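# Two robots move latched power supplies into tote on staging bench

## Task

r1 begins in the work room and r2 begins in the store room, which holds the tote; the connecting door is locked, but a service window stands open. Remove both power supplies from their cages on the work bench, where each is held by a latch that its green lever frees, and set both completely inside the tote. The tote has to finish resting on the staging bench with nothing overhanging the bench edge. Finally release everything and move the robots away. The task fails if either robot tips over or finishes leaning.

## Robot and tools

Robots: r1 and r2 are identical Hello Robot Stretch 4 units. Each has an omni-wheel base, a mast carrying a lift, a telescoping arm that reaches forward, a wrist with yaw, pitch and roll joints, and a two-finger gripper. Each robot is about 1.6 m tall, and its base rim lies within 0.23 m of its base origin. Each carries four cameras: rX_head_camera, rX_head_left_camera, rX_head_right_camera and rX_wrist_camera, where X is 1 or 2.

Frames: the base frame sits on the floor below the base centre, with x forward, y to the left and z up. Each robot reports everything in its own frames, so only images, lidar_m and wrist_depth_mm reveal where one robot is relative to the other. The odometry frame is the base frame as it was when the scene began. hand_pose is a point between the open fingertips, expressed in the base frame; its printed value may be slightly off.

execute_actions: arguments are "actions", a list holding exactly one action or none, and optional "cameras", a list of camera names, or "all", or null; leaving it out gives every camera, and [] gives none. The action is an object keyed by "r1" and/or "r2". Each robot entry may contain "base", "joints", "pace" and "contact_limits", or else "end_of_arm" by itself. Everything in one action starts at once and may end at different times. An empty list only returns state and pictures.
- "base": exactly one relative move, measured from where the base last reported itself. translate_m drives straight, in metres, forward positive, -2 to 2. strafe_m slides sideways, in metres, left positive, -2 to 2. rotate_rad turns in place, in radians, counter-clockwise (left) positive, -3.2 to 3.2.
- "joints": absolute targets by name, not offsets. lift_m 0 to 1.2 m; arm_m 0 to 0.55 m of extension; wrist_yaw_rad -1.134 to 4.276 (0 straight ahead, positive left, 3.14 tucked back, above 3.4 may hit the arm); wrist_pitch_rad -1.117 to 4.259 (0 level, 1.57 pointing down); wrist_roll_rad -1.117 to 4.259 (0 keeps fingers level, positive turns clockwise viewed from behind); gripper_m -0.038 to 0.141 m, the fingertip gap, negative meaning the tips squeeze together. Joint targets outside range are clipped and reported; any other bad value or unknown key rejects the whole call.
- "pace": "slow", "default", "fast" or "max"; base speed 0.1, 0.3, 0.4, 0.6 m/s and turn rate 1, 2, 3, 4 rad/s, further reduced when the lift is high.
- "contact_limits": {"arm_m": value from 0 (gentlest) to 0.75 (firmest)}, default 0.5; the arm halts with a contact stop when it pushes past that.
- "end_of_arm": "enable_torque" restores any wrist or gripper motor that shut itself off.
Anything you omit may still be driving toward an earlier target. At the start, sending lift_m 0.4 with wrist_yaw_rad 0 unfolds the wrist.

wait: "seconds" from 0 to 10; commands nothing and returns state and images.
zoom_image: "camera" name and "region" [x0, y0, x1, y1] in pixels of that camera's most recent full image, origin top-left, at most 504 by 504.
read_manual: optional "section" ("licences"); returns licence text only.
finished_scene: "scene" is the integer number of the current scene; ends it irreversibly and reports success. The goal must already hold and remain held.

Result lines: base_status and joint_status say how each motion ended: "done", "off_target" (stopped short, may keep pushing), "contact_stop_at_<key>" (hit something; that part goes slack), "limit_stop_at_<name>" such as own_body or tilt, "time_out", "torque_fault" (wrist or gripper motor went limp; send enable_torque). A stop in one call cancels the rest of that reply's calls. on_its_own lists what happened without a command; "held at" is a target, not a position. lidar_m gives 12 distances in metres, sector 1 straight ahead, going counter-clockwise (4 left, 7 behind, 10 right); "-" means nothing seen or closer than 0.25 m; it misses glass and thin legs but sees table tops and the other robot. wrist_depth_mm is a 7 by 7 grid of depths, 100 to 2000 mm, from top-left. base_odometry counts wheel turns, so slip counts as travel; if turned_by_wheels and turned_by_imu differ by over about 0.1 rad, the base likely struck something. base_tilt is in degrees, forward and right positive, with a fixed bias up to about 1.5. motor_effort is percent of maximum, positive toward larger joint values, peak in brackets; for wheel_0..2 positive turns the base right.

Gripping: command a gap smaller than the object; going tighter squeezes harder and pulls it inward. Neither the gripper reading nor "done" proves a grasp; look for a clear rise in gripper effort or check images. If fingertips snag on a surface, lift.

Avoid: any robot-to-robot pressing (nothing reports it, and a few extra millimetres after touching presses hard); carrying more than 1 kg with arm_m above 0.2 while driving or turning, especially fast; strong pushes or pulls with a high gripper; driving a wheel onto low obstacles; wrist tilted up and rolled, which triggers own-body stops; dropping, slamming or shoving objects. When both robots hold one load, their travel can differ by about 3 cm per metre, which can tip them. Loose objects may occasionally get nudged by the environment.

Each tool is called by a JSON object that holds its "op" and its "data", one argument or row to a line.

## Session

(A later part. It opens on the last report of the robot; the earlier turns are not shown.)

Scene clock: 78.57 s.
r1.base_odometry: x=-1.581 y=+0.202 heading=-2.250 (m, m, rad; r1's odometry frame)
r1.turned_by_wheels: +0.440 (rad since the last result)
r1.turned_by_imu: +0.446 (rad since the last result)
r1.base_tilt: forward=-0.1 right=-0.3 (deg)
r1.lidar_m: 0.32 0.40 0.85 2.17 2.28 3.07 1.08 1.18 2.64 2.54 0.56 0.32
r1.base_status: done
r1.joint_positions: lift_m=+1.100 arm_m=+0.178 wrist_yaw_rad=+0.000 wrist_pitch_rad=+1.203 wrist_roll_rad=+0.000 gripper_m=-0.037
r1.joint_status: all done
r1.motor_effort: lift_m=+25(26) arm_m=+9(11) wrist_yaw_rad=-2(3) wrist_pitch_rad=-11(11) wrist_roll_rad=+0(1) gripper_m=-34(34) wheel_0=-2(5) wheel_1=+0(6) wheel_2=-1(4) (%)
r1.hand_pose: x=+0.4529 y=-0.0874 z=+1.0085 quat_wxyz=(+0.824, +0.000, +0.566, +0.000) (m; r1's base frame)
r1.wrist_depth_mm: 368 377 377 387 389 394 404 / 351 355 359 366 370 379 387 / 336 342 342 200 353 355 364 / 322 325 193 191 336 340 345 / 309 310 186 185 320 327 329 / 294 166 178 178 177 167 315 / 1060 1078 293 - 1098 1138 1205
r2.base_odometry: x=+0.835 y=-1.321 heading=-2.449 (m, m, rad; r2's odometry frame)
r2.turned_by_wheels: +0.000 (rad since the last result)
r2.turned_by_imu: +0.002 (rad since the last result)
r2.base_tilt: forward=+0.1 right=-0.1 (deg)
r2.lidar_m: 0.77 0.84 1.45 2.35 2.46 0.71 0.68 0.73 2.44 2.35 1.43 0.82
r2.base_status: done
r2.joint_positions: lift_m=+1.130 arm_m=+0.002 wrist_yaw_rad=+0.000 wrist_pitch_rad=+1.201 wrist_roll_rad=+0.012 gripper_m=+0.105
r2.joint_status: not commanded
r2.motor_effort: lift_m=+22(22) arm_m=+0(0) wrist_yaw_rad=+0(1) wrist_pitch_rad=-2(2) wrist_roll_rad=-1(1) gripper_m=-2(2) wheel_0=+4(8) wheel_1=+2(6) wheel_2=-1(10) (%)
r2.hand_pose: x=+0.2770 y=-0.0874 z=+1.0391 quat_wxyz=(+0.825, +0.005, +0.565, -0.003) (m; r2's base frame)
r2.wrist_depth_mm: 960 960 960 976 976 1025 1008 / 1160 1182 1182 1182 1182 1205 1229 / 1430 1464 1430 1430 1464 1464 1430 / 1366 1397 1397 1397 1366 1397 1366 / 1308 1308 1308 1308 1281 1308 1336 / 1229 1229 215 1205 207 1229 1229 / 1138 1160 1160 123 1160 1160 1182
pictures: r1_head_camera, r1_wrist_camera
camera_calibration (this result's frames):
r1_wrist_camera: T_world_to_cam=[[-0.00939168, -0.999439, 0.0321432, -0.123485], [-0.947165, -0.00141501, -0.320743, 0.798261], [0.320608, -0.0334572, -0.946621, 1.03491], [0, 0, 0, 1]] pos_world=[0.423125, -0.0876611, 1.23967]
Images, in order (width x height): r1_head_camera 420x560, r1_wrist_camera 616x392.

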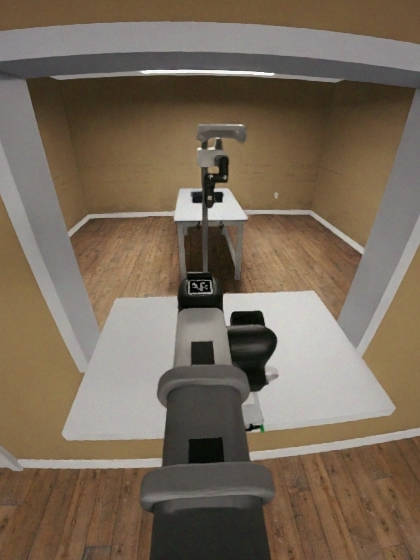

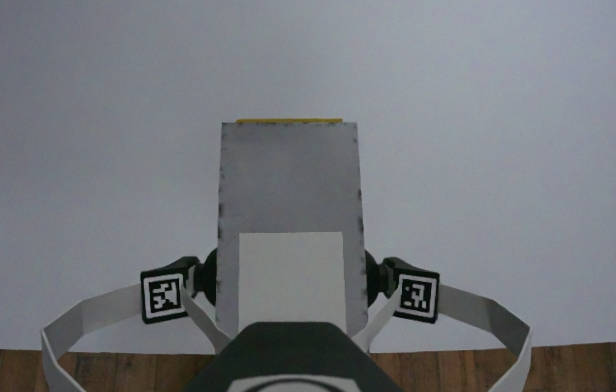

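Same shelf height. Place.

{"op": "execute_actions", "data": {
  "actions": [
    {"r1":{"joints":{"arm_m":0.43,"lift_m":1.045}}}
  ],
  "cameras": []
}}

{"op": "execute_actions", "data": {
  "actions": [
    {"r1":{"joints":{"lift_m":1.022,"gripper_m":0.03}}}
  ],
  "cameras": []
}}

{"op": "execute_actions", "data": {
  "actions": [
    {"r1":{"joints":{"lift_m":1.035,"gripper_m":0.095}}}
  ],
  "cameras": []
}}

{"op": "execute_actions", "data": {
  "actions": [
    {"r1":{"joints":{"lift_m":1.1},"pace":"fast"}}
  ],
  "cameras": []
}}

{"op": "execute_actions", "data": {
  "actions": [
    {"r1":{"joints":{"arm_m":0.0},"base":{"translate_m":-0.25},"pace":"fast"},"r2":{"base":{"translate_m":0.4},"pace":"fast"}}
  ],
  "cameras": ["r2_wrist_camera","r2_head_camera"]
}}

Scene clock: 80.67 s.
r1.base_odometry: x=-1.581 y=+0.202 heading=-2.250 (m, m, rad; r1's odometry frame)
r1.turned_by_wheels: +0.000 (rad since the last result)
r1.turned_by_imu: +0.000 (rad since the last result)
r1.base_tilt: forward=-0.1 right=-0.4 (deg)
r1.lidar_m: 0.36 0.38 0.85 2.18 2.25 3.13 1.11 1.18 2.64 2.49 0.54 0.39
r1.base_status: not commanded
r1.joint_positions: lift_m=+1.045 arm_m=+0.428 wrist_yaw_rad=+0.000 wrist_pitch_rad=+1.203 wrist_roll_rad=+0.000 gripper_m=-0.037
r1.joint_status: all done
r1.motor_effort: lift_m=+21(23) arm_m=+9(11) wrist_yaw_rad=-2(3) wrist_pitch_rad=-10(12) wrist_roll_rad=-1(1) gripper_m=-35(37) wheel_0=-2(2) wheel_1=+0(0) wheel_2=-1(1) (%)
r1.hand_pose: x=+0.7031 y=-0.0874 z=+0.9540 quat_wxyz=(+0.824, +0.000, +0.566, +0.000) (m; r1's base frame)
r1.wrist_depth_mm: 307 310 312 320 324 329 334 / 291 297 298 301 307 312 317 / 278 281 281 200 293 297 300 / 266 270 193 191 277 281 286 / 254 257 185 185 266 271 271 / 243 167 177 178 177 167 260 / 232 239 239 - 246 248 250
r2.base_odometry: x=+0.835 y=-1.321 heading=-2.449 (m, m, rad; r2's odometry frame)
r2.turned_by_wheels: +0.000 (rad since the last result)
r2.turned_by_imu: +0.001 (rad since the last result)
r2.base_tilt: forward=+0.1 right=-0.2 (deg)
r2.lidar_m: 0.78 0.80 1.45 2.35 2.47 0.73 0.67 0.70 2.46 2.37 1.46 0.79
r2.base_status: not commanded
r2.joint_positions: lift_m=+1.130 arm_m=+0.002 wrist_yaw_rad=+0.000 wrist_pitch_rad=+1.201 wrist_roll_rad=+0.012 gripper_m=+0.105
r2.joint_status: not commanded
r2.motor_effort: lift_m=+22(22) arm_m=+0(0) wrist_yaw_rad=-1(0) wrist_pitch_rad=-2(2) wrist_roll_rad=+0(2) gripper_m=-1(1) wheel_0=+5(5) wheel_1=+2(2) wheel_2=-1(1) (%)
r2.hand_pose: x=+0.2770 y=-0.0874 z=+1.0391 quat_wxyz=(+0.825, +0.005, +0.565, -0.003) (m; r2's base frame)
r2.wrist_depth_mm: 960 976 960 991 991 1008 1025 / 1182 1160 1160 1182 1205 1205 1229 / 1430 1430 1430 1430 1430 1464 1430 / 1366 1397 1366 1366 1397 1366 1430 / 1308 1308 1308 1281 1308 1281 1308 / 1229 1205 215 1229 207 1229 1229 / 1160 1160 1160 123 1160 1160 1182
pictures: none
No camera images: the call's "cameras" was empty. Leave "cameras" out to get every camera's image.

Scene clock: 82.03 s.
r1.base_odometry: x=-1.581 y=+0.202 heading=-2.250 (m, m, rad; r1's odometry frame)
r1.turned_by_wheels: +0.000 (rad since the last result)
r1.turned_by_imu: +0.000 (rad since the last result)
r1.base_tilt: forward=+0.0 right=-0.4 (deg)
r1.lidar_m: 0.36 0.39 0.84 2.18 2.27 3.09 1.10 1.18 2.66 2.49 0.57 0.39
r1.base_status: not commanded
r1.joint_positions: lift_m=+1.022 arm_m=+0.428 wrist_yaw_rad=+0.000 wrist_pitch_rad=+1.204 wrist_roll_rad=+0.000 gripper_m=+0.031
r1.joint_status: all done
r1.motor_effort: lift_m=+21(22) arm_m=+9(8) wrist_yaw_rad=-1(3) wrist_pitch_rad=-13(13) wrist_roll_rad=+2(0) gripper_m=-22(33) wheel_0=-2(2) wheel_1=+0(0) wheel_2=+0(1) (%)
r1.hand_pose: x=+0.7028 y=-0.0874 z=+0.9308 quat_wxyz=(+0.824, +0.000, +0.566, +0.000) (m; r1's base frame)
r1.wrist_depth_mm: 279 282 286 293 294 300 304 / 266 270 273 277 282 286 287 / 256 256 258 219 267 268 274 / 242 247 245 208 255 258 262 / 232 236 202 200 244 247 250 / 224 221 190 192 195 236 238 / 215 218 220 - 225 226 228
r2.base_odometry: x=+0.835 y=-1.321 heading=-2.449 (m, m, rad; r2's odometry frame)
r2.turned_by_wheels: +0.000 (rad since the last result)
r2.turned_by_imu: +0.000 (rad since the last result)
r2.base_tilt: forward=+0.2 right=-0.2 (deg)
r2.lidar_m: 0.76 0.82 1.47 2.35 2.45 0.74 0.68 0.72 2.44 2.35 1.40 0.81
r2.base_status: not commanded
r2.joint_positions: lift_m=+1.130 arm_m=+0.002 wrist_yaw_rad=+0.000 wrist_pitch_rad=+1.201 wrist_roll_rad=+0.012 gripper_m=+0.105
r2.joint_status: not commanded
r2.motor_effort: lift_m=+22(22) arm_m=+0(0) wrist_yaw_rad=+0(1) wrist_pitch_rad=-2(2) wrist_roll_rad=-1(2) gripper_m=-2(0) wheel_0=+4(5) wheel_1=+2(2) wheel_2=-1(1) (%)
r2.hand_pose: x=+0.2770 y=-0.0874 z=+1.0391 quat_wxyz=(+0.825, +0.005, +0.565, -0.003) (m; r2's base frame)
r2.wrist_depth_mm: 960 960 960 991 991 1008 1008 / 1160 1160 1182 1182 1182 1229 1255 / 1430 1397 1464 1430 1430 1464 1464 / 1366 1366 1366 1430 1366 1397 1397 / 1308 1308 1308 1308 1308 1281 1308 / 1205 1229 215 1229 207 1229 1255 / 1138 1138 1160 123 1160 1138 1160
pictures: none
No camera images: the call's "cameras" was empty. Leave "cameras" out to get every camera's image.

Scene clock: 83.50 s.
r1.base_odometry: x=-1.581 y=+0.202 heading=-2.250 (m, m, rad; r1's odometry frame)
r1.turned_by_wheels: +0.000 (rad since the last result)
r1.turned_by_imu: +0.000 (rad since the last result)
r1.base_tilt: forward=+0.0 right=-0.4 (deg)
r1.lidar_m: 0.36 0.39 0.90 2.18 2.26 3.11 1.09 1.18 2.59 2.50 0.56 0.37
r1.base_status: not commanded
r1.joint_positions: lift_m=+1.035 arm_m=+0.428 wrist_yaw_rad=+0.000 wrist_pitch_rad=+1.201 wrist_roll_rad=+0.000 gripper_m=+0.095
r1.joint_status: all done
r1.motor_effort: lift_m=+23(26) arm_m=+9(8) wrist_yaw_rad=-1(2) wrist_pitch_rad=-5(12) wrist_roll_rad=-1(1) gripper_m=+0(20) wheel_0=-2(2) wheel_1=+0(0) wheel_2=-1(1) (%)
r1.hand_pose: x=+0.7036 y=-0.0874 z=+0.9439 quat_wxyz=(+0.825, +0.000, +0.565, +0.000) (m; r1's base frame)
r1.wrist_depth_mm: 300 303 306 312 312 319 324 / 283 289 291 296 300 304 307 / 268 272 276 238 285 287 291 / 259 262 258 225 272 274 278 / 247 249 216 217 258 263 264 / 237 236 206 206 242 250 253 / 228 229 232 - 240 240 244
r2.base_odometry: x=+0.835 y=-1.321 heading=-2.449 (m, m, rad; r2's odometry frame)
r2.turned_by_wheels: +0.000 (rad since the last result)
r2.turned_by_imu: +0.000 (rad since the last result)
r2.base_tilt: forward=+0.1 right=-0.2 (deg)
r2.lidar_m: 0.79 0.80 1.44 2.37 2.46 0.73 0.67 0.71 2.46 2.36 1.46 0.81
r2.base_status: not commanded
r2.joint_positions: lift_m=+1.130 arm_m=+0.002 wrist_yaw_rad=+0.000 wrist_pitch_rad=+1.201 wrist_roll_rad=+0.012 gripper_m=+0.105
r2.joint_status: not commanded
r2.motor_effort: lift_m=+22(22) arm_m=-1(0) wrist_yaw_rad=-1(0) wrist_pitch_rad=-2(2) wrist_roll_rad=-3(2) gripper_m=-1(1) wheel_0=+5(5) wheel_1=+2(2) wheel_2=-1(1) (%)
r2.hand_pose: x=+0.2770 y=-0.0874 z=+1.0391 quat_wxyz=(+0.825, +0.005, +0.565, -0.003) (m; r2's base frame)
r2.wrist_depth_mm: 960 976 976 976 991 1008 991 / 1160 1182 1205 1182 1205 1229 1255 / 1464 1430 1464 1430 1430 1397 1499 / 1366 1366 1397 1397 1397 1397 1366 / 1281 1281 1308 1281 1281 1308 1308 / 1229 1205 215 1229 207 1229 1229 / 1160 1138 1160 123 1182 1160 1182
pictures: none
No camera images: the call's "cameras" was empty. Leave "cameras" out to get every camera's image.

Scene clock: 84.50 s.
r1.base_odometry: x=-1.581 y=+0.202 heading=-2.250 (m, m, rad; r1's odometry frame)
r1.turned_by_wheels: +0.000 (rad since the last result)
r1.turned_by_imu: +0.000 (rad since the last result)
r1.base_tilt: forward=+0.0 right=-0.4 (deg)
r1.lidar_m: 0.34 0.38 0.85 2.18 2.27 3.12 1.11 1.14 2.65 2.48 0.55 0.39
r1.base_status: not commanded
r1.joint_positions: lift_m=+1.100 arm_m=+0.428 wrist_yaw_rad=+0.000 wrist_pitch_rad=+1.201 wrist_roll_rad=+0.000 gripper_m=+0.095
r1.joint_status: all done
r1.motor_effort: lift_m=+22(25) arm_m=+8(9) wrist_yaw_rad=-1(1) wrist_pitch_rad=-3(4) wrist_roll_rad=+0(1) gripper_m=-2(2) wheel_0=-2(2) wheel_1=+0(0) wheel_2=-1(1) (%)
r1.hand_pose: x=+0.7036 y=-0.0874 z=+1.0090 quat_wxyz=(+0.825, +0.000, +0.565, +0.000) (m; r1's base frame)
r1.wrist_depth_mm: 373 377 382 392 394 976 1537 / 355 362 366 370 375 379 387 / 338 345 347 349 357 362 364 / 324 327 330 296 343 345 347 / 309 312 281 283 324 325 329 / 294 298 272 268 304 314 317 / 285 287 291 - 300 300 306
r2.base_odometry: x=+0.835 y=-1.321 heading=-2.449 (m, m, rad; r2's odometry frame)
r2.turned_by_wheels: +0.000 (rad since the last result)
r2.turned_by_imu: +0.000 (rad since the last result)
r2.base_tilt: forward=+0.1 right=-0.2 (deg)
r2.lidar_m: 0.77 0.82 1.46 2.35 2.48 0.74 0.67 0.72 2.46 2.36 1.43 0.81
r2.base_status: not commanded
r2.joint_positions: lift_m=+1.130 arm_m=+0.002 wrist_yaw_rad=+0.000 wrist_pitch_rad=+1.201 wrist_roll_rad=+0.012 gripper_m=+0.105
r2.joint_status: not commanded
r2.motor_effort: lift_m=+22(21) arm_m=-1(0) wrist_yaw_rad=+0(1) wrist_pitch_rad=-2(1) wrist_roll_rad=-1(1) gripper_m=-2(0) wheel_0=+4(5) wheel_1=+2(2) wheel_2=-1(1) (%)
r2.hand_pose: x=+0.2770 y=-0.0874 z=+1.0391 quat_wxyz=(+0.825, +0.005, +0.565, -0.003) (m; r2's base frame)
r2.wrist_depth_mm: 960 976 976 976 991 991 1008 / 1160 1182 1160 1160 1205 1229 1255 / 1430 1430 1397 1430 1430 1430 1464 / 1366 1397 1366 1397 1366 1397 1397 / 1308 1308 1308 1281 1308 1336 1336 / 1229 1229 215 1229 207 1229 1229 / 1138 1160 1160 123 1182 1160 1182
pictures: none
No camera images: the call's "cameras" was empty. Leave "cameras" out to get every camera's image.

Scene clock: 87.23 s.
r1.base_odometry: x=-1.424 y=+0.396 heading=-2.250 (m, m, rad; r1's odometry frame)
r1.turned_by_wheels: +0.000 (rad since the last result)
r1.turned_by_imu: +0.000 (rad since the last result)
r1.base_tilt: forward=-0.1 right=-0.4 (deg)
r1.lidar_m: 0.60 0.65 1.21 2.17 2.27 3.09 0.85 0.93 2.66 2.56 1.23 0.63
r1.base_status: done
r1.joint_positions: lift_m=+1.100 arm_m=+0.002 wrist_yaw_rad=+0.000 wrist_pitch_rad=+1.201 wrist_roll_rad=+0.000 gripper_m=+0.095
r1.joint_status: all done
r1.motor_effort: lift_m=+23(22) arm_m=-9(7) wrist_yaw_rad=-2(2) wrist_pitch_rad=-4(5) wrist_roll_rad=-2(1) gripper_m=+1(2) wheel_0=+1(5) wheel_1=+1(4) wheel_2=-1(8) (%)
r1.hand_pose: x=+0.2776 y=-0.0874 z=+1.0090 quat_wxyz=(+0.825, +0.000, +0.565, +0.000) (m; r1's base frame)
r1.wrist_depth_mm: 831 831 831 831 809 831 831 / 1025 1008 1042 1025 1025 1025 1042 / 1255 1229 1308 1308 1336 1336 1366 / 1229 1255 1281 1255 1255 1336 1336 / 1160 1182 1205 1229 1229 1229 1281 / 1118 1160 1138 1182 1160 1182 1182 / 1078 1098 931 - 1182 1138 1182
r2.base_odometry: x=+0.527 y=-1.577 heading=-2.449 (m, m, rad; r2's odometry frame)
r2.turned_by_wheels: +0.000 (rad since the last result)
r2.turned_by_imu: +0.002 (rad since the last result)
r2.base_tilt: forward=+0.2 right=-0.2 (deg)
r2.lidar_m: 0.37 0.40 0.90 2.36 2.45 1.14 1.08 1.14 2.43 2.38 0.57 0.40
r2.base_status: done
r2.joint_positions: lift_m=+1.130 arm_m=+0.002 wrist_yaw_rad=+0.000 wrist_pitch_rad=+1.201 wrist_roll_rad=+0.012 gripper_m=+0.105
r2.joint_status: not commanded
r2.motor_effort: lift_m=+22(22) arm_m=-1(0) wrist_yaw_rad=+0(0) wrist_pitch_rad=-2(3) wrist_roll_rad=-1(0) gripper_m=-1(0) wheel_0=+2(9) wheel_1=+1(6) wheel_2=-2(13) (%)
r2.hand_pose: x=+0.2769 y=-0.0874 z=+1.0391 quat_wxyz=(+0.825, +0.005, +0.565, -0.003) (m; r2's base frame)
r2.wrist_depth_mm: 473 477 477 445 480 480 477 / 442 439 439 442 445 445 445 / 410 413 415 415 413 415 415 / 399 407 413 421 427 1060 1098 / 1281 1281 1308 1281 1308 1308 1308 / 1229 1205 214 1229 207 1229 1229 / 1160 1160 1160 123 1160 1160 1160
pictures: r2_head_camera, r2_wrist_camera
camera_calibration (this result's frames):
r2_wrist_camera: T_world_to_cam=[[-0.0482971, -0.998818, -0.00539238, -0.0727432], [-0.930312, 0.0469483, -0.363751, 0.702126], [0.363574, -0.0125515, -0.931481, 1.09883], [0, 0, 0, 1]] pos_world=[0.250175, -0.0918288, 1.27855]
Images, in order (width x height): r2_head_camera 420x560, r2_wrist_camera 616x392.

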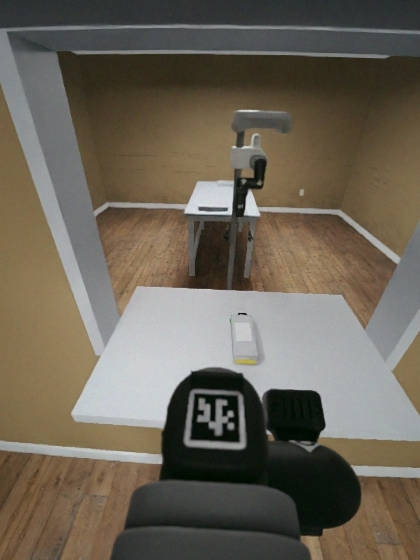

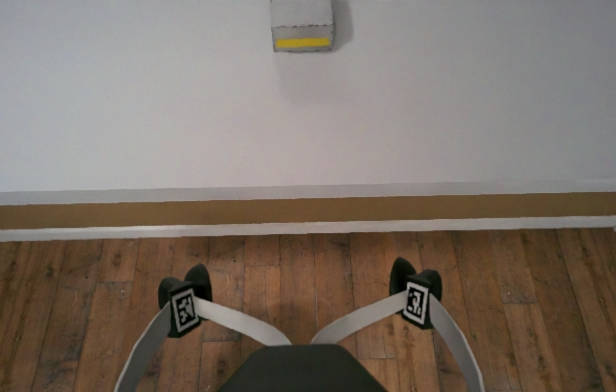

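{"op": "execute_actions", "data": {
  "actions": [
    {"r1":{"base":{"strafe_m":-1.05},"joints":{"lift_m":0.3,"wrist_pitch_rad":0.35,"gripper_m":0.04},"pace":"max"},"r2":{"base":{"strafe_m":-0.01},"joints":{"arm_m":0.405,"lift_m":1.09}}}
  ],
  "cameras": ["r2_wrist_camera"]
}}

Scene clock: 92.13 s.
r1.base_odometry: x=-2.241 y=+1.056 heading=-2.250 (m, m, rad; r1's odometry frame)
r1.turned_by_wheels: +0.000 (rad since the last result)
r1.turned_by_imu: +0.002 (rad since the last result)
r1.base_tilt: forward=+0.0 right=-0.4 (deg)
r1.lidar_m: 0.84 0.80 0.92 3.23 1.24 1.00 1.88 2.18 1.54 1.49 1.26 0.89
r1.base_status: done
r1.joint_positions: lift_m=+0.300 arm_m=+0.002 wrist_yaw_rad=+0.000 wrist_pitch_rad=+0.352 wrist_roll_rad=+0.000 gripper_m=+0.040
r1.joint_status: all done
r1.motor_effort: lift_m=+18(19) arm_m=-8(9) wrist_yaw_rad=-2(0) wrist_pitch_rad=-8(13) wrist_roll_rad=+1(1) gripper_m=-3(5) wheel_0=-1(8) wheel_1=+0(5) wheel_2=-1(2) (%)
r1.hand_pose: x=+0.4441 y=-0.0874 z=+0.3789 quat_wxyz=(+0.985, +0.000, +0.175, +0.000) (m; r1's base frame)
r1.wrist_depth_mm: 549 554 564 569 564 591 585 / 585 591 591 603 603 621 609 / 615 621 627 634 647 654 661 / 654 661 668 683 683 707 699 / 699 715 707 715 732 741 759 / 683 707 196 715 196 732 750 / 585 585 621 - 627 609 634
r2.base_odometry: x=+0.521 y=-1.569 heading=-2.449 (m, m, rad; r2's odometry frame)
r2.turned_by_wheels: +0.000 (rad since the last result)
r2.turned_by_imu: +0.001 (rad since the last result)
r2.base_tilt: forward=+0.1 right=-0.2 (deg)
r2.lidar_m: 0.39 0.40 0.89 2.36 2.48 1.10 1.08 1.16 2.43 2.35 0.58 0.41
r2.base_status: done
r2.joint_positions: lift_m=+1.090 arm_m=+0.404 wrist_yaw_rad=+0.000 wrist_pitch_rad=+1.201 wrist_roll_rad=+0.012 gripper_m=+0.105
r2.joint_status: all done
r2.motor_effort: lift_m=+17(21) arm_m=+7(8) wrist_yaw_rad=-1(0) wrist_pitch_rad=-2(3) wrist_roll_rad=-2(2) gripper_m=-1(1) wheel_0=+4(9) wheel_1=-2(9) wheel_2=+0(3) (%)
r2.hand_pose: x=+0.6789 y=-0.0874 z=+0.9995 quat_wxyz=(+0.825, +0.005, +0.565, -0.003) (m; r2's base frame)
r2.wrist_depth_mm: 1366 1661 1661 1661 424 424 424 / 389 389 392 389 394 394 392 / 362 364 366 364 364 366 366 / 340 342 342 300 342 343 343 / 320 320 320 281 322 324 324 / 303 303 215 265 207 306 306 / 287 283 287 123 289 286 290
pictures: r2_wrist_camera
camera_calibration (this result's frames):
r2_wrist_camera: T_world_to_cam=[[-0.0483006, -0.998818, -0.00539095, -0.0535405], [-0.930323, 0.0469515, -0.363722, 1.06169], [0.363546, -0.0125527, -0.931492, 0.915822], [0, 0, 0, 1]] pos_world=[0.652186, -0.0918291, 1.23895]
Images, in order (width x height): r2_wrist_camera 616x392.

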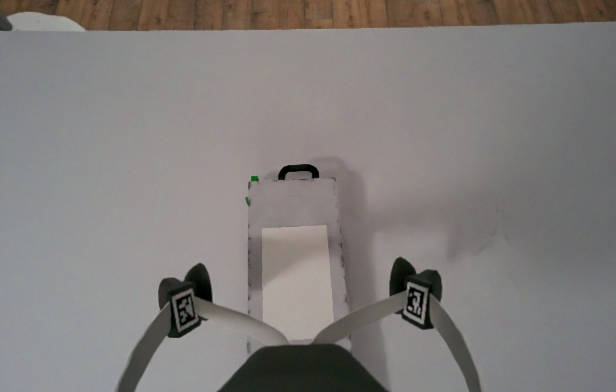

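{"op": "execute_actions", "data": {
  "actions": []
}}

Scene clock: 92.63 s.
r1.base_odometry: x=-2.241 y=+1.056 heading=-2.250 (m, m, rad; r1's odometry frame)
r1.turned_by_wheels: +0.000 (rad since the last result)
r1.turned_by_imu: +0.000 (rad since the last result)
r1.base_tilt: forward=+0.0 right=-0.3 (deg)
r1.lidar_m: 0.86 0.78 0.89 3.23 1.27 0.99 1.87 2.19 1.51 1.51 1.26 0.90
r1.base_status: done
r1.joint_positions: lift_m=+0.300 arm_m=+0.002 wrist_yaw_rad=+0.000 wrist_pitch_rad=+0.352 wrist_roll_rad=+0.000 gripper_m=+0.040
r1.joint_status: all done
r1.motor_effort: lift_m=+18(19) arm_m=-8(9) wrist_yaw_rad=-3(0) wrist_pitch_rad=-7(13) wrist_roll_rad=+0(1) gripper_m=-3(5) wheel_0=-1(8) wheel_1=+0(5) wheel_2=-1(2) (%)
r1.hand_pose: x=+0.4441 y=-0.0874 z=+0.3789 quat_wxyz=(+0.985, +0.000, +0.175, +0.000) (m; r1's base frame)
r1.wrist_depth_mm: 549 554 564 564 580 574 585 / 580 580 597 597 603 615 615 / 615 627 634 634 647 654 654 / 661 654 668 676 691 707 691 / 699 707 715 723 732 750 768 / 699 699 196 707 196 741 750 / 591 580 621 - 615 621 627
r2.base_odometry: x=+0.521 y=-1.569 heading=-2.449 (m, m, rad; r2's odometry frame)
r2.turned_by_wheels: +0.000 (rad since the last result)
r2.turned_by_imu: +0.000 (rad since the last result)
r2.base_tilt: forward=+0.1 right=-0.2 (deg)
r2.lidar_m: 0.38 0.39 0.89 2.36 2.47 1.12 1.08 1.15 2.46 2.36 0.58 0.40
r2.base_status: done
r2.joint_positions: lift_m=+1.090 arm_m=+0.404 wrist_yaw_rad=+0.000 wrist_pitch_rad=+1.201 wrist_roll_rad=+0.012 gripper_m=+0.105
r2.joint_status: all done
r2.motor_effort: lift_m=+17(21) arm_m=+8(8) wrist_yaw_rad=-1(0) wrist_pitch_rad=-2(3) wrist_roll_rad=-1(2) gripper_m=-2(1) wheel_0=+4(9) wheel_1=-2(9) wheel_2=+0(3) (%)
r2.hand_pose: x=+0.6789 y=-0.0874 z=+0.9995 quat_wxyz=(+0.825, +0.005, +0.565, -0.003) (m; r2's base frame)
r2.wrist_depth_mm: 1336 1618 1661 1661 424 424 421 / 389 392 392 392 394 394 392 / 362 364 364 366 366 366 368 / 342 342 342 298 342 343 345 / 320 322 320 281 324 324 322 / 303 303 215 266 207 304 306 / 287 283 287 123 289 286 290
pictures: r1_head_camera, r1_head_left_camera, r1_head_right_camera, r1_wrist_camera, r2_head_camera, r2_head_left_camera, r2_head_right_camera, r2_wrist_camera
camera_calibration (this result's frames):
r1_wrist_camera: T_world_to_cam=[[-0.0304826, -0.999439, 0.0139066, -0.0870645], [-0.382977, -0.00117284, -0.923757, 0.565864], [0.923255, -0.0334845, -0.382727, -0.0395622], [0, 0, 0, 1]] pos_world=[0.250585, -0.0876767, 0.508791]
r2_wrist_camera: T_world_to_cam=[[-0.0483006, -0.998818, -0.00539092, -0.0535405], [-0.930323, 0.0469514, -0.363722, 1.06169], [0.363546, -0.0125527, -0.931492, 0.915822], [0, 0, 0, 1]] pos_world=[0.652186, -0.0918291, 1.23895]
Images, in order (width x height): r1_head_camera 420x560, r1_head_left_camera 420x672, r1_head_right_camera 420x672, r1_wrist_camera 616x392, r2_head_camera 420x560, r2_head_left_camera 420x672, r2_head_right_camera 420x672, r2_wrist_camera 616x392.

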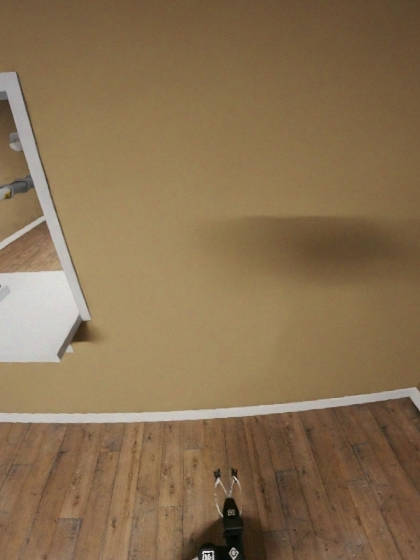

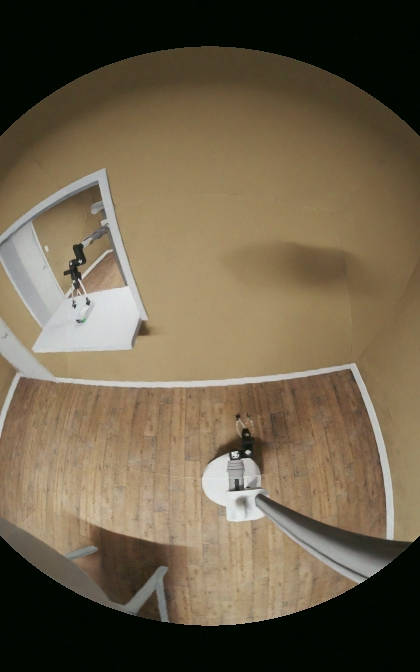

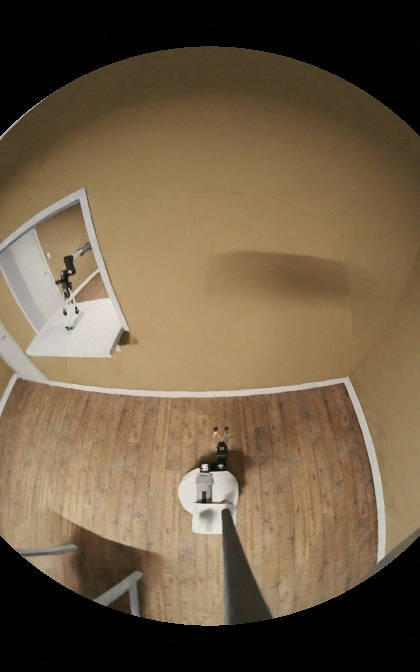

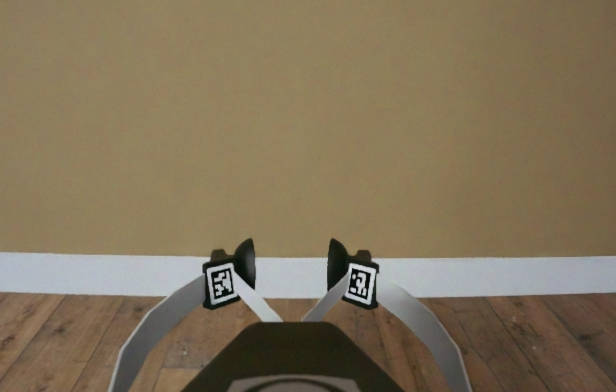

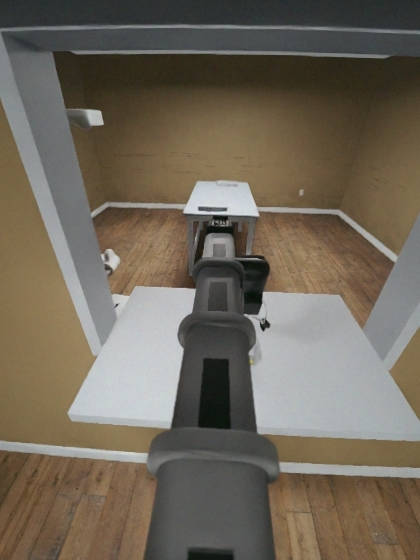

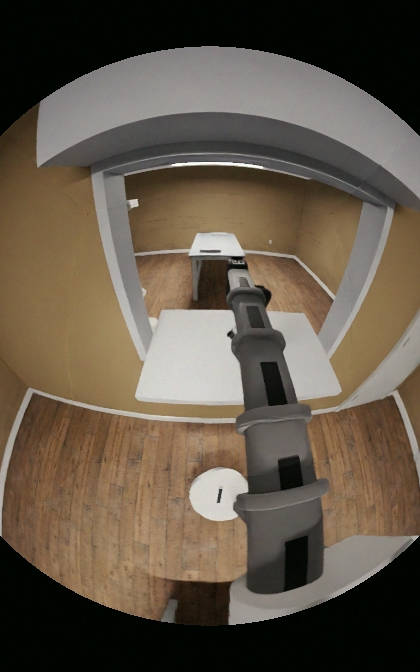

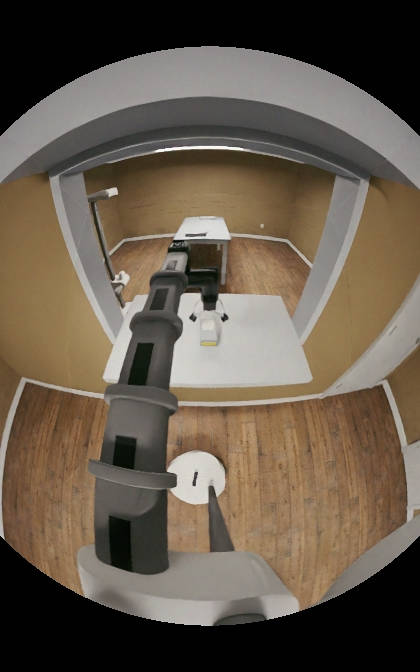

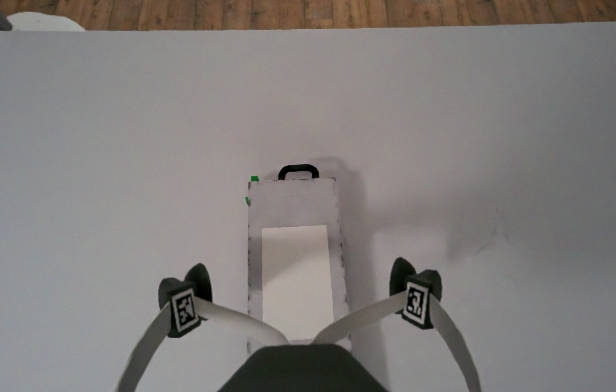

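{"op": "execute_actions", "data": {
  "actions": [
    {"r1":{"base":{"translate_m":-0.3},"pace":"max"},"r2":{"joints":{"lift_m":1.033,"gripper_m":0.095}}}
  ],
  "cameras": ["r2_wrist_camera"]
}}

{"op": "execute_actions", "data": {
  "actions": [
    {"r1":{"base":{"translate_m":-0.7},"pace":"max"},"r2":{"joints":{"lift_m":1.031,"gripper_m":-0.038}}}
  ],
  "cameras": ["r2_wrist_camera"]
}}

Scene clock: 94.90 s.
r1.base_odometry: x=-2.052 y=+1.289 heading=-2.250 (m, m, rad; r1's odometry frame)
r1.turned_by_wheels: +0.000 (rad since the last result)
r1.turned_by_imu: +0.000 (rad since the last result)
r1.base_tilt: forward=-0.1 right=-0.3 (deg)
r1.lidar_m: 1.14 1.07 1.33 3.22 0.80 0.74 1.86 2.21 1.57 1.50 1.56 1.21
r1.base_status: done
r1.joint_positions: lift_m=+0.300 arm_m=+0.002 wrist_yaw_rad=+0.000 wrist_pitch_rad=+0.352 wrist_roll_rad=+0.000 gripper_m=+0.040
r1.joint_status: not commanded
r1.motor_effort: lift_m=+18(17) arm_m=-8(8) wrist_yaw_rad=-2(3) wrist_pitch_rad=-7(7) wrist_roll_rad=-1(0) gripper_m=-3(2) wheel_0=+0(7) wheel_1=+1(7) wheel_2=-1(12) (%)
r1.hand_pose: x=+0.4441 y=-0.0874 z=+0.3789 quat_wxyz=(+0.985, +0.000, +0.175, +0.000) (m; r1's base frame)
r1.wrist_depth_mm: 798 831 820 831 831 866 866 / 866 866 878 891 904 891 917 / 904 904 931 917 946 960 976 / 946 960 960 1008 1008 1025 1042 / 866 878 891 917 931 931 946 / 699 699 196 707 195 759 750 / 591 585 621 - 621 609 640
r2.base_odometry: x=+0.521 y=-1.569 heading=-2.449 (m, m, rad; r2's odometry frame)
r2.turned_by_wheels: +0.000 (rad since the last result)
r2.turned_by_imu: +0.001 (rad since the last result)
r2.base_tilt: forward=+0.1 right=-0.3 (deg)
r2.lidar_m: 0.38 0.40 0.88 2.36 2.47 1.13 1.08 1.17 2.47 2.36 0.54 0.42
r2.base_status: not commanded
r2.joint_positions: lift_m=+1.033 arm_m=+0.404 wrist_yaw_rad=+0.000 wrist_pitch_rad=+1.201 wrist_roll_rad=+0.012 gripper_m=+0.095
r2.joint_status: all done
r2.motor_effort: lift_m=+16(17) arm_m=+7(8) wrist_yaw_rad=-1(1) wrist_pitch_rad=-2(2) wrist_roll_rad=-1(1) gripper_m=-1(1) wheel_0=+4(4) wheel_1=-2(2) wheel_2=+0(0) (%)
r2.hand_pose: x=+0.6789 y=-0.0874 z=+0.9425 quat_wxyz=(+0.825, +0.005, +0.565, -0.003) (m; r2's base frame)
r2.wrist_depth_mm: 342 343 345 345 345 347 347 / 320 320 320 320 322 322 324 / 297 297 300 300 301 301 300 / 278 279 277 237 281 282 282 / 264 263 259 223 265 265 265 / 248 248 201 211 201 250 251 / 236 233 234 122 236 235 237
pictures: r2_wrist_camera
camera_calibration (this result's frames):
r2_wrist_camera: T_world_to_cam=[[-0.0483005, -0.998818, -0.00539084, -0.0538477], [-0.930323, 0.0469513, -0.363722, 1.04097], [0.363546, -0.0125527, -0.931492, 0.862746], [0, 0, 0, 1]] pos_world=[0.652187, -0.0918291, 1.18197]
Images, in order (width x height): r2_wrist_camera 616x392.

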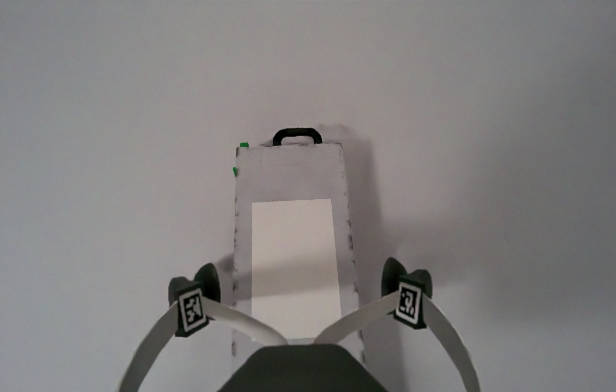

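Scene clock: 97.70 s.
r1.base_odometry: x=-1.613 y=+1.834 heading=-2.249 (m, m, rad; r1's odometry frame)
r1.turned_by_wheels: +0.000 (rad since the last result)
r1.turned_by_imu: +0.000 (rad since the last result)
r1.base_tilt: forward=-0.1 right=-0.3 (deg)
r1.lidar_m: 1.86 1.71 0.49 0.42 0.51 0.69 2.44 2.23 1.59 1.49 1.57 1.95
r1.base_status: done
r1.joint_positions: lift_m=+0.300 arm_m=+0.002 wrist_yaw_rad=+0.000 wrist_pitch_rad=+0.352 wrist_roll_rad=+0.000 gripper_m=+0.040
r1.joint_status: not commanded
r1.motor_effort: lift_m=+19(19) arm_m=-8(8) wrist_yaw_rad=-1(2) wrist_pitch_rad=-6(6) wrist_roll_rad=-1(0) gripper_m=-4(5) wheel_0=-1(7) wheel_1=+2(7) wheel_2=+1(13) (%)
r1.hand_pose: x=+0.4441 y=-0.0874 z=+0.3788 quat_wxyz=(+0.985, +0.000, +0.175, +0.000) (m; r1's base frame)
r1.wrist_depth_mm: 1397 1430 1430 1464 1464 1499 1464 / 1464 1464 1537 1499 1576 1576 1618 / 1537 1576 1661 1618 1661 1618 1661 / 1138 1160 1138 1205 1229 1281 1281 / 866 878 891 904 917 946 960 / 691 707 197 715 195 750 750 / 591 585 627 - 621 615 634
r2.base_odometry: x=+0.521 y=-1.569 heading=-2.449 (m, m, rad; r2's odometry frame)
r2.turned_by_wheels: +0.000 (rad since the last result)
r2.turned_by_imu: +0.001 (rad since the last result)
r2.base_tilt: forward=+0.1 right=-0.2 (deg)
r2.lidar_m: 0.37 0.41 0.89 2.36 2.45 1.14 1.07 1.16 2.44 2.36 0.57 0.41
r2.base_status: not commanded
r2.joint_positions: lift_m=+1.031 arm_m=+0.404 wrist_yaw_rad=+0.000 wrist_pitch_rad=+1.204 wrist_roll_rad=+0.012 gripper_m=-0.037
r2.joint_status: all done
r2.motor_effort: lift_m=+20(19) arm_m=+7(7) wrist_yaw_rad=+0(4) wrist_pitch_rad=-13(13) wrist_roll_rad=-1(0) gripper_m=-29(28) wheel_0=+4(4) wheel_1=-2(2) wheel_2=+0(0) (%)
r2.hand_pose: x=+0.6780 y=-0.0874 z=+0.9399 quat_wxyz=(+0.824, +0.005, +0.566, -0.003) (m; r2's base frame)
r2.wrist_depth_mm: 334 334 336 338 336 338 338 / 310 310 312 312 314 314 315 / 291 291 293 226 293 294 294 / 273 274 271 210 273 276 276 / 257 258 252 196 258 258 259 / 243 244 185 183 183 245 245 / 229 228 202 142 229 230 230
pictures: r2_wrist_camera
camera_calibration (this result's frames):
r2_wrist_camera: T_world_to_cam=[[-0.0483183, -0.998818, -0.00521663, -0.0540574], [-0.931624, 0.0469499, -0.360377, 1.0369], [0.360196, -0.0125529, -0.932792, 0.864099], [0, 0, 0, 1]] pos_world=[0.652144, -0.091829, 1.17942]
Images, in order (width x height): r2_wrist_camera 616x392.

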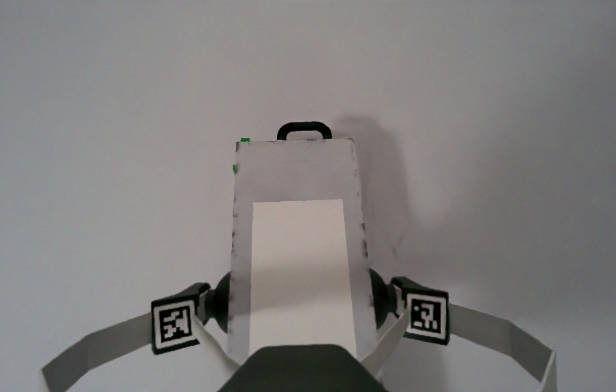

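{"op": "execute_actions", "data": {
  "actions": [
    {"r1":{"base":{"translate_m":-1.22},"joints":{"lift_m":0.9},"pace":"max"},"r2":{"base":{"translate_m":-0.6},"joints":{"lift_m":1.075,"arm_m":0.03}}}
  ],
  "cameras": ["r2_wrist_camera","r2_head_left_camera","r1_head_left_camera"]
}}

Scene clock: 101.90 s.
r1.base_odometry: x=-0.847 y=+2.783 heading=-2.249 (m, m, rad; r1's odometry frame)
r1.turned_by_wheels: +0.000 (rad since the last result)
r1.turned_by_imu: -0.001 (rad since the last result)
r1.base_tilt: forward=+0.0 right=-0.4 (deg)
r1.lidar_m: 2.91 0.66 0.47 0.43 0.47 1.28 1.20 1.29 1.60 1.51 1.61 2.09
r1.base_status: done
r1.joint_positions: lift_m=+0.900 arm_m=+0.002 wrist_yaw_rad=+0.000 wrist_pitch_rad=+0.352 wrist_roll_rad=+0.000 gripper_m=+0.040
r1.joint_status: all done
r1.motor_effort: lift_m=+21(27) arm_m=-8(8) wrist_yaw_rad=-2(2) wrist_pitch_rad=-7(7) wrist_roll_rad=-2(1) gripper_m=-3(3) wheel_0=+0(6) wheel_1=+1(8) wheel_2=+1(14) (%)
r1.hand_pose: x=+0.4441 y=-0.0875 z=+0.9786 quat_wxyz=(+0.985, +0.000, +0.175, +0.000) (m; r1's base frame)
r1.wrist_depth_mm: - - - - - - 1863 / - - - - - - 1921 / - - - - - - 1863 / 878 - - - - - 1921 / 1863 1808 1921 - - - 1921 / 1499 1255 196 1499 195 1661 1576 / 1281 1229 1336 - 1366 1336 1336
r2.base_odometry: x=+0.983 y=-1.186 heading=-2.449 (m, m, rad; r2's odometry frame)
r2.turned_by_wheels: +0.000 (rad since the last result)
r2.turned_by_imu: +0.000 (rad since the last result)
r2.base_tilt: forward=+0.1 right=-0.2 (deg)
r2.lidar_m: 0.96 1.03 1.74 2.34 2.47 0.50 0.48 0.51 2.45 2.34 1.68 0.40
r2.base_status: done
r2.joint_positions: lift_m=+1.074 arm_m=+0.031 wrist_yaw_rad=+0.000 wrist_pitch_rad=+1.204 wrist_roll_rad=+0.012 gripper_m=-0.037
r2.joint_status: all done
r2.motor_effort: lift_m=+26(28) arm_m=-8(8) wrist_yaw_rad=+0(2) wrist_pitch_rad=-13(13) wrist_roll_rad=+1(4) gripper_m=-29(28) wheel_0=-2(8) wheel_1=-1(7) wheel_2=+1(14) (%)
r2.hand_pose: x=+0.3056 y=-0.0874 z=+0.9834 quat_wxyz=(+0.824, +0.005, +0.566, -0.003) (m; r2's base frame)
r2.wrist_depth_mm: 1182 1182 1182 1182 1229 1229 1229 / 1430 1397 1430 1464 1464 1499 1464 / 1397 1430 1397 225 1397 1430 1430 / 1336 1308 1308 210 1308 1308 1336 / 1229 1255 1229 196 1255 1229 1229 / 1160 1160 183 183 182 1182 1160 / 1098 1078 634 142 1098 1118 1118
pictures: r1_head_left_camera, r2_head_left_camera, r2_wrist_camera
camera_calibration (this result's frames):
r2_wrist_camera: T_world_to_cam=[[-0.0485602, -0.998807, -0.00521696, -0.0717775], [-0.93161, 0.0471756, -0.360384, 0.705589], [0.3602, -0.0126402, -0.932789, 1.03881], [0, 0, 0, 1]] pos_world=[0.27967, -0.0918478, 1.2229]
Images, in order (width x height): r1_head_left_camera 420x672, r2_head_left_camera 420x672, r2_wrist_camera 616x392.

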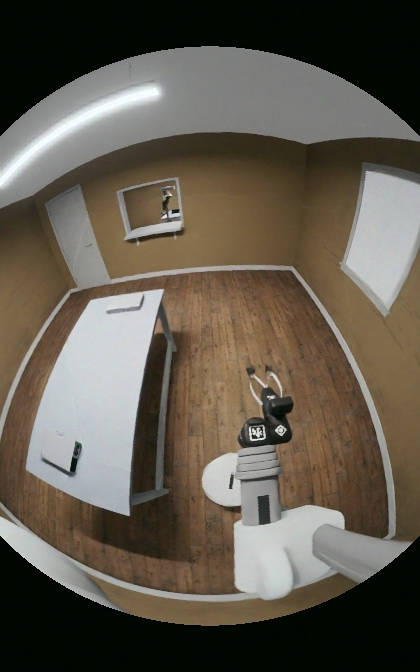

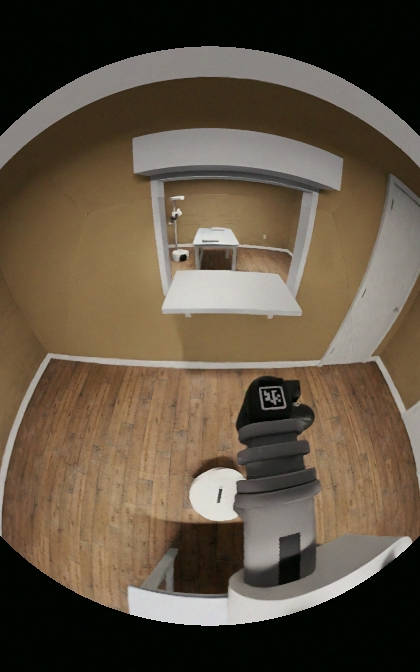

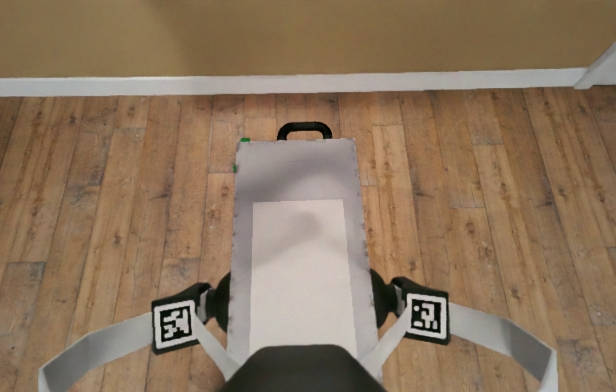

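{"op": "execute_actions", "data": {
  "actions": [
    {"r1":{"base":{"rotate_rad":1.555},"pace":"max"},"r2":{"base":{"strafe_m":0.72},"pace":"fast"}}
  ],
  "cameras": ["r1_wrist_camera","r1_head_camera","r2_head_right_camera"]
}}

Scene clock: 105.60 s.
r1.base_odometry: x=-0.847 y=+2.783 heading=-0.694 (m, m, rad; r1's odometry frame)
r1.turned_by_wheels: +1.555 (rad since the last result)
r1.turned_by_imu: +1.575 (rad since the last result)
r1.base_tilt: forward=-0.1 right=-0.4 (deg)
r1.lidar_m: 0.43 0.43 1.28 1.21 1.25 1.62 1.53 1.57 2.13 2.91 0.64 0.47
r1.base_status: done
r1.joint_positions: lift_m=+0.900 arm_m=+0.002 wrist_yaw_rad=+0.000 wrist_pitch_rad=+0.352 wrist_roll_rad=+0.000 gripper_m=+0.040
r1.joint_status: not commanded
r1.motor_effort: lift_m=+21(22) arm_m=-9(8) wrist_yaw_rad=-1(3) wrist_pitch_rad=-7(7) wrist_roll_rad=-3(1) gripper_m=-3(3) wheel_0=-1(4) wheel_1=-2(6) wheel_2=+2(7) (%)
r1.hand_pose: x=+0.4441 y=-0.0874 z=+0.9786 quat_wxyz=(+0.985, +0.000, +0.175, +0.000) (m; r1's base frame)
r1.wrist_depth_mm: - - - - - - - / - - - - - - - / - - - - - - - / - - 759 768 842 854 891 / 1756 668 580 591 634 640 654 / 1464 480 197 480 195 504 508 / 1182 399 421 - 424 418 427
r2.base_odometry: x=+1.442 y=-1.740 heading=-2.449 (m, m, rad; r2's odometry frame)
r2.turned_by_wheels: +0.000 (rad since the last result)
r2.turned_by_imu: +0.001 (rad since the last result)
r2.base_tilt: forward=+0.1 right=-0.2 (deg)
r2.lidar_m: 1.20 1.28 1.71 1.64 1.72 2.39 1.37 0.58 0.71 3.07 1.40 0.38
r2.base_status: done
r2.joint_positions: lift_m=+1.075 arm_m=+0.031 wrist_yaw_rad=+0.000 wrist_pitch_rad=+1.204 wrist_roll_rad=+0.012 gripper_m=-0.037
r2.joint_status: not commanded
r2.motor_effort: lift_m=+26(26) arm_m=-7(7) wrist_yaw_rad=+0(0) wrist_pitch_rad=-12(13) wrist_roll_rad=-2(2) gripper_m=-28(28) wheel_0=-2(14) wheel_1=+0(11) wheel_2=+0(1) (%)
r2.hand_pose: x=+0.3056 y=-0.0874 z=+0.9834 quat_wxyz=(+0.824, +0.005, +0.566, -0.003) (m; r2's base frame)
r2.wrist_depth_mm: 1205 1182 1205 1205 1229 1229 1255 / 1397 1397 1430 1430 1464 1499 1464 / 1366 1430 1430 225 1397 1430 1397 / 1308 1308 1308 209 1308 1336 1336 / 1229 1229 1205 196 1229 1255 1229 / 1182 1160 186 183 183 1182 1182 / 1098 1078 634 142 1118 1098 1098
pictures: r1_head_camera, r1_wrist_camera, r2_head_right_camera
camera_calibration (this result's frames):
r1_wrist_camera: T_world_to_cam=[[-0.0303563, -0.999442, 0.0139007, -0.0954199], [-0.38282, -0.00122142, -0.923822, 1.1199], [0.923324, -0.0333653, -0.382569, 0.189781], [0, 0, 0, 1]] pos_world=[0.250596, -0.0876667, 1.10852]
Images, in order (width x height): r1_head_camera 420x560, r1_wrist_camera 616x392, r2_head_right_camera 420x672.

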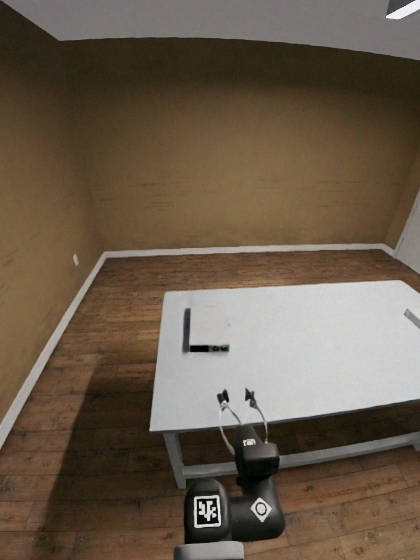

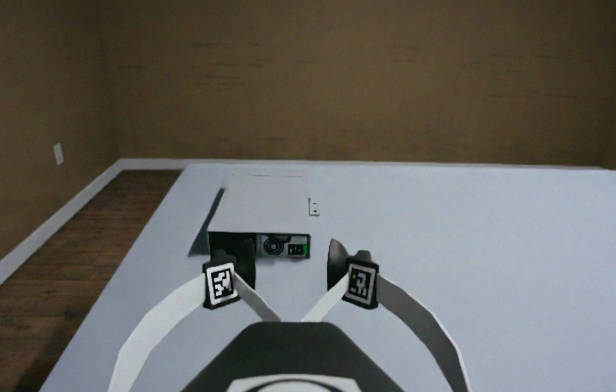

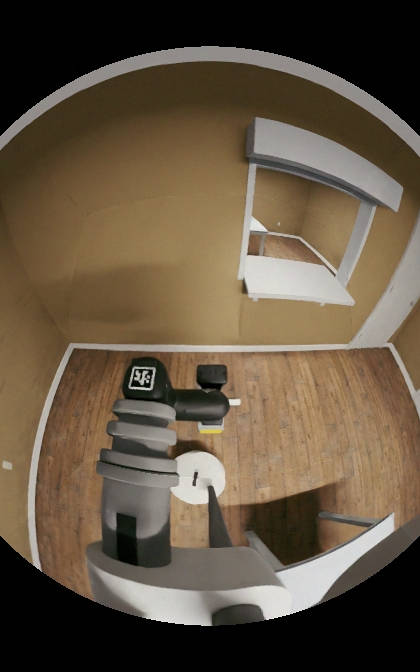

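{"op": "execute_actions", "data": {
  "actions": [
    {"r1":{"base":{"translate_m":0.12},"joints":{"lift_m":0.735,"arm_m":0.08},"pace":"fast"},"r2":{"base":{"translate_m":-0.45},"pace":"fast"}}
  ],
  "cameras": ["r1_wrist_camera","r1_head_camera"]
}}

{"op": "zoom_image", "data": {
  "camera": "r1_head_camera",
  "region": [140, 290, 300, 450]
}}

Scene clock: 108.67 s.
r1.base_odometry: x=-0.755 y=+2.707 heading=-0.694 (m, m, rad; r1's odometry frame)
r1.turned_by_wheels: +0.000 (rad since the last result)
r1.turned_by_imu: +0.000 (rad since the last result)
r1.base_tilt: forward=+0.0 right=-0.4 (deg)
r1.lidar_m: 0.33 0.35 1.29 1.23 1.25 1.68 1.65 1.70 2.26 2.90 0.48 0.37
r1.base_status: done
r1.joint_positions: lift_m=+0.735 arm_m=+0.079 wrist_yaw_rad=+0.000 wrist_pitch_rad=+0.352 wrist_roll_rad=+0.000 gripper_m=+0.040
r1.joint_status: all done
r1.motor_effort: lift_m=+17(20) arm_m=+8(5) wrist_yaw_rad=-2(2) wrist_pitch_rad=-8(7) wrist_roll_rad=+0(1) gripper_m=-3(3) wheel_0=-1(3) wheel_1=+1(8) wheel_2=+1(11) (%)
r1.hand_pose: x=+0.5203 y=-0.0874 z=+0.8140 quat_wxyz=(+0.985, +0.000, +0.175, +0.000) (m; r1's base frame)
r1.wrist_depth_mm: - - - - - - - / - - - - - - - / - 683 469 530 668 699 741 / 1756 389 370 359 439 452 462 / 306 314 317 320 329 334 340 / 246 249 197 251 195 265 265 / 208 206 219 - 221 217 223
r2.base_odometry: x=+1.789 y=-1.453 heading=-2.450 (m, m, rad; r2's odometry frame)
r2.turned_by_wheels: +0.000 (rad since the last result)
r2.turned_by_imu: +0.000 (rad since the last result)
r2.base_tilt: forward=+0.2 right=-0.2 (deg)
r2.lidar_m: 1.48 1.74 1.73 1.65 1.73 2.40 1.40 0.47 0.34 0.33 2.38 0.38
r2.base_status: done
r2.joint_positions: lift_m=+1.075 arm_m=+0.031 wrist_yaw_rad=+0.000 wrist_pitch_rad=+1.204 wrist_roll_rad=+0.012 gripper_m=-0.037
r2.joint_status: not commanded
r2.motor_effort: lift_m=+26(26) arm_m=-7(7) wrist_yaw_rad=+0(0) wrist_pitch_rad=-13(12) wrist_roll_rad=-2(1) gripper_m=-29(28) wheel_0=-2(8) wheel_1=-3(7) wheel_2=+2(11) (%)
r2.hand_pose: x=+0.3056 y=-0.0874 z=+0.9834 quat_wxyz=(+0.824, +0.005, +0.566, -0.003) (m; r2's base frame)
r2.wrist_depth_mm: 1618 1576 1618 1618 1618 1618 1661 / 1499 1537 1537 1499 1499 1537 1499 / 1397 1397 1397 225 1397 1430 1430 / 1308 1336 1281 209 1336 1336 1308 / 1255 1255 1205 195 1229 1255 1229 / 1182 1160 183 183 183 1160 1182 / 1078 1078 627 142 1098 1118 1118
pictures: r1_head_camera, r1_wrist_camera
camera_calibration (this result's frames):
r1_wrist_camera: T_world_to_cam=[[-0.0302935, -0.999444, 0.0139005, -0.0908351], [-0.382812, -0.00124558, -0.923825, 0.996918], [0.923329, -0.0333072, -0.382562, 0.0564732], [0, 0, 0, 1]] pos_world=[0.326737, -0.0876619, 0.943845]
Images, in order (width x height): r1_head_camera 420x560, r1_wrist_camera 616x392.

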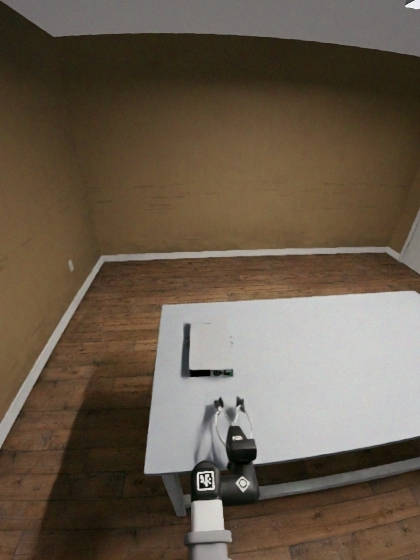

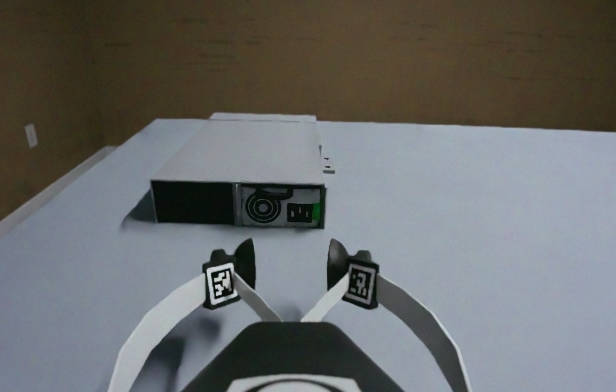

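Region (140, 290, 300, 450) of r1_head_camera's 420x560 image, scaled by 3.150, with more detail than that image has.

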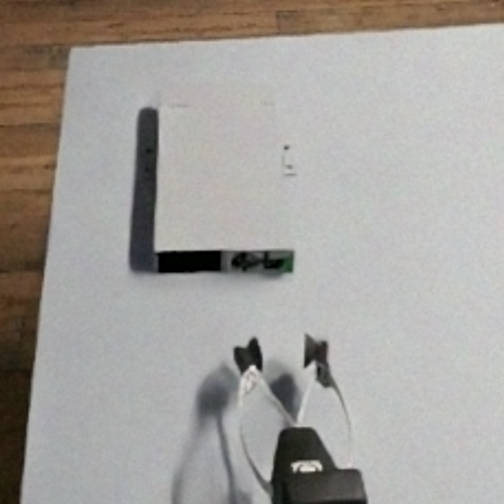

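{"op": "zoom_image", "data": {
  "camera": "r1_wrist_camera",
  "region": [130, 90, 370, 250]
}}

Region (130, 90, 370, 250) of r1_wrist_camera's 616x392 image, scaled by 2.100.

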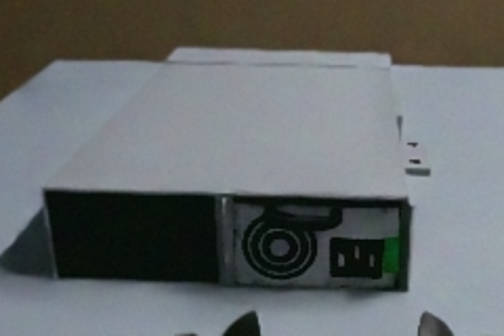

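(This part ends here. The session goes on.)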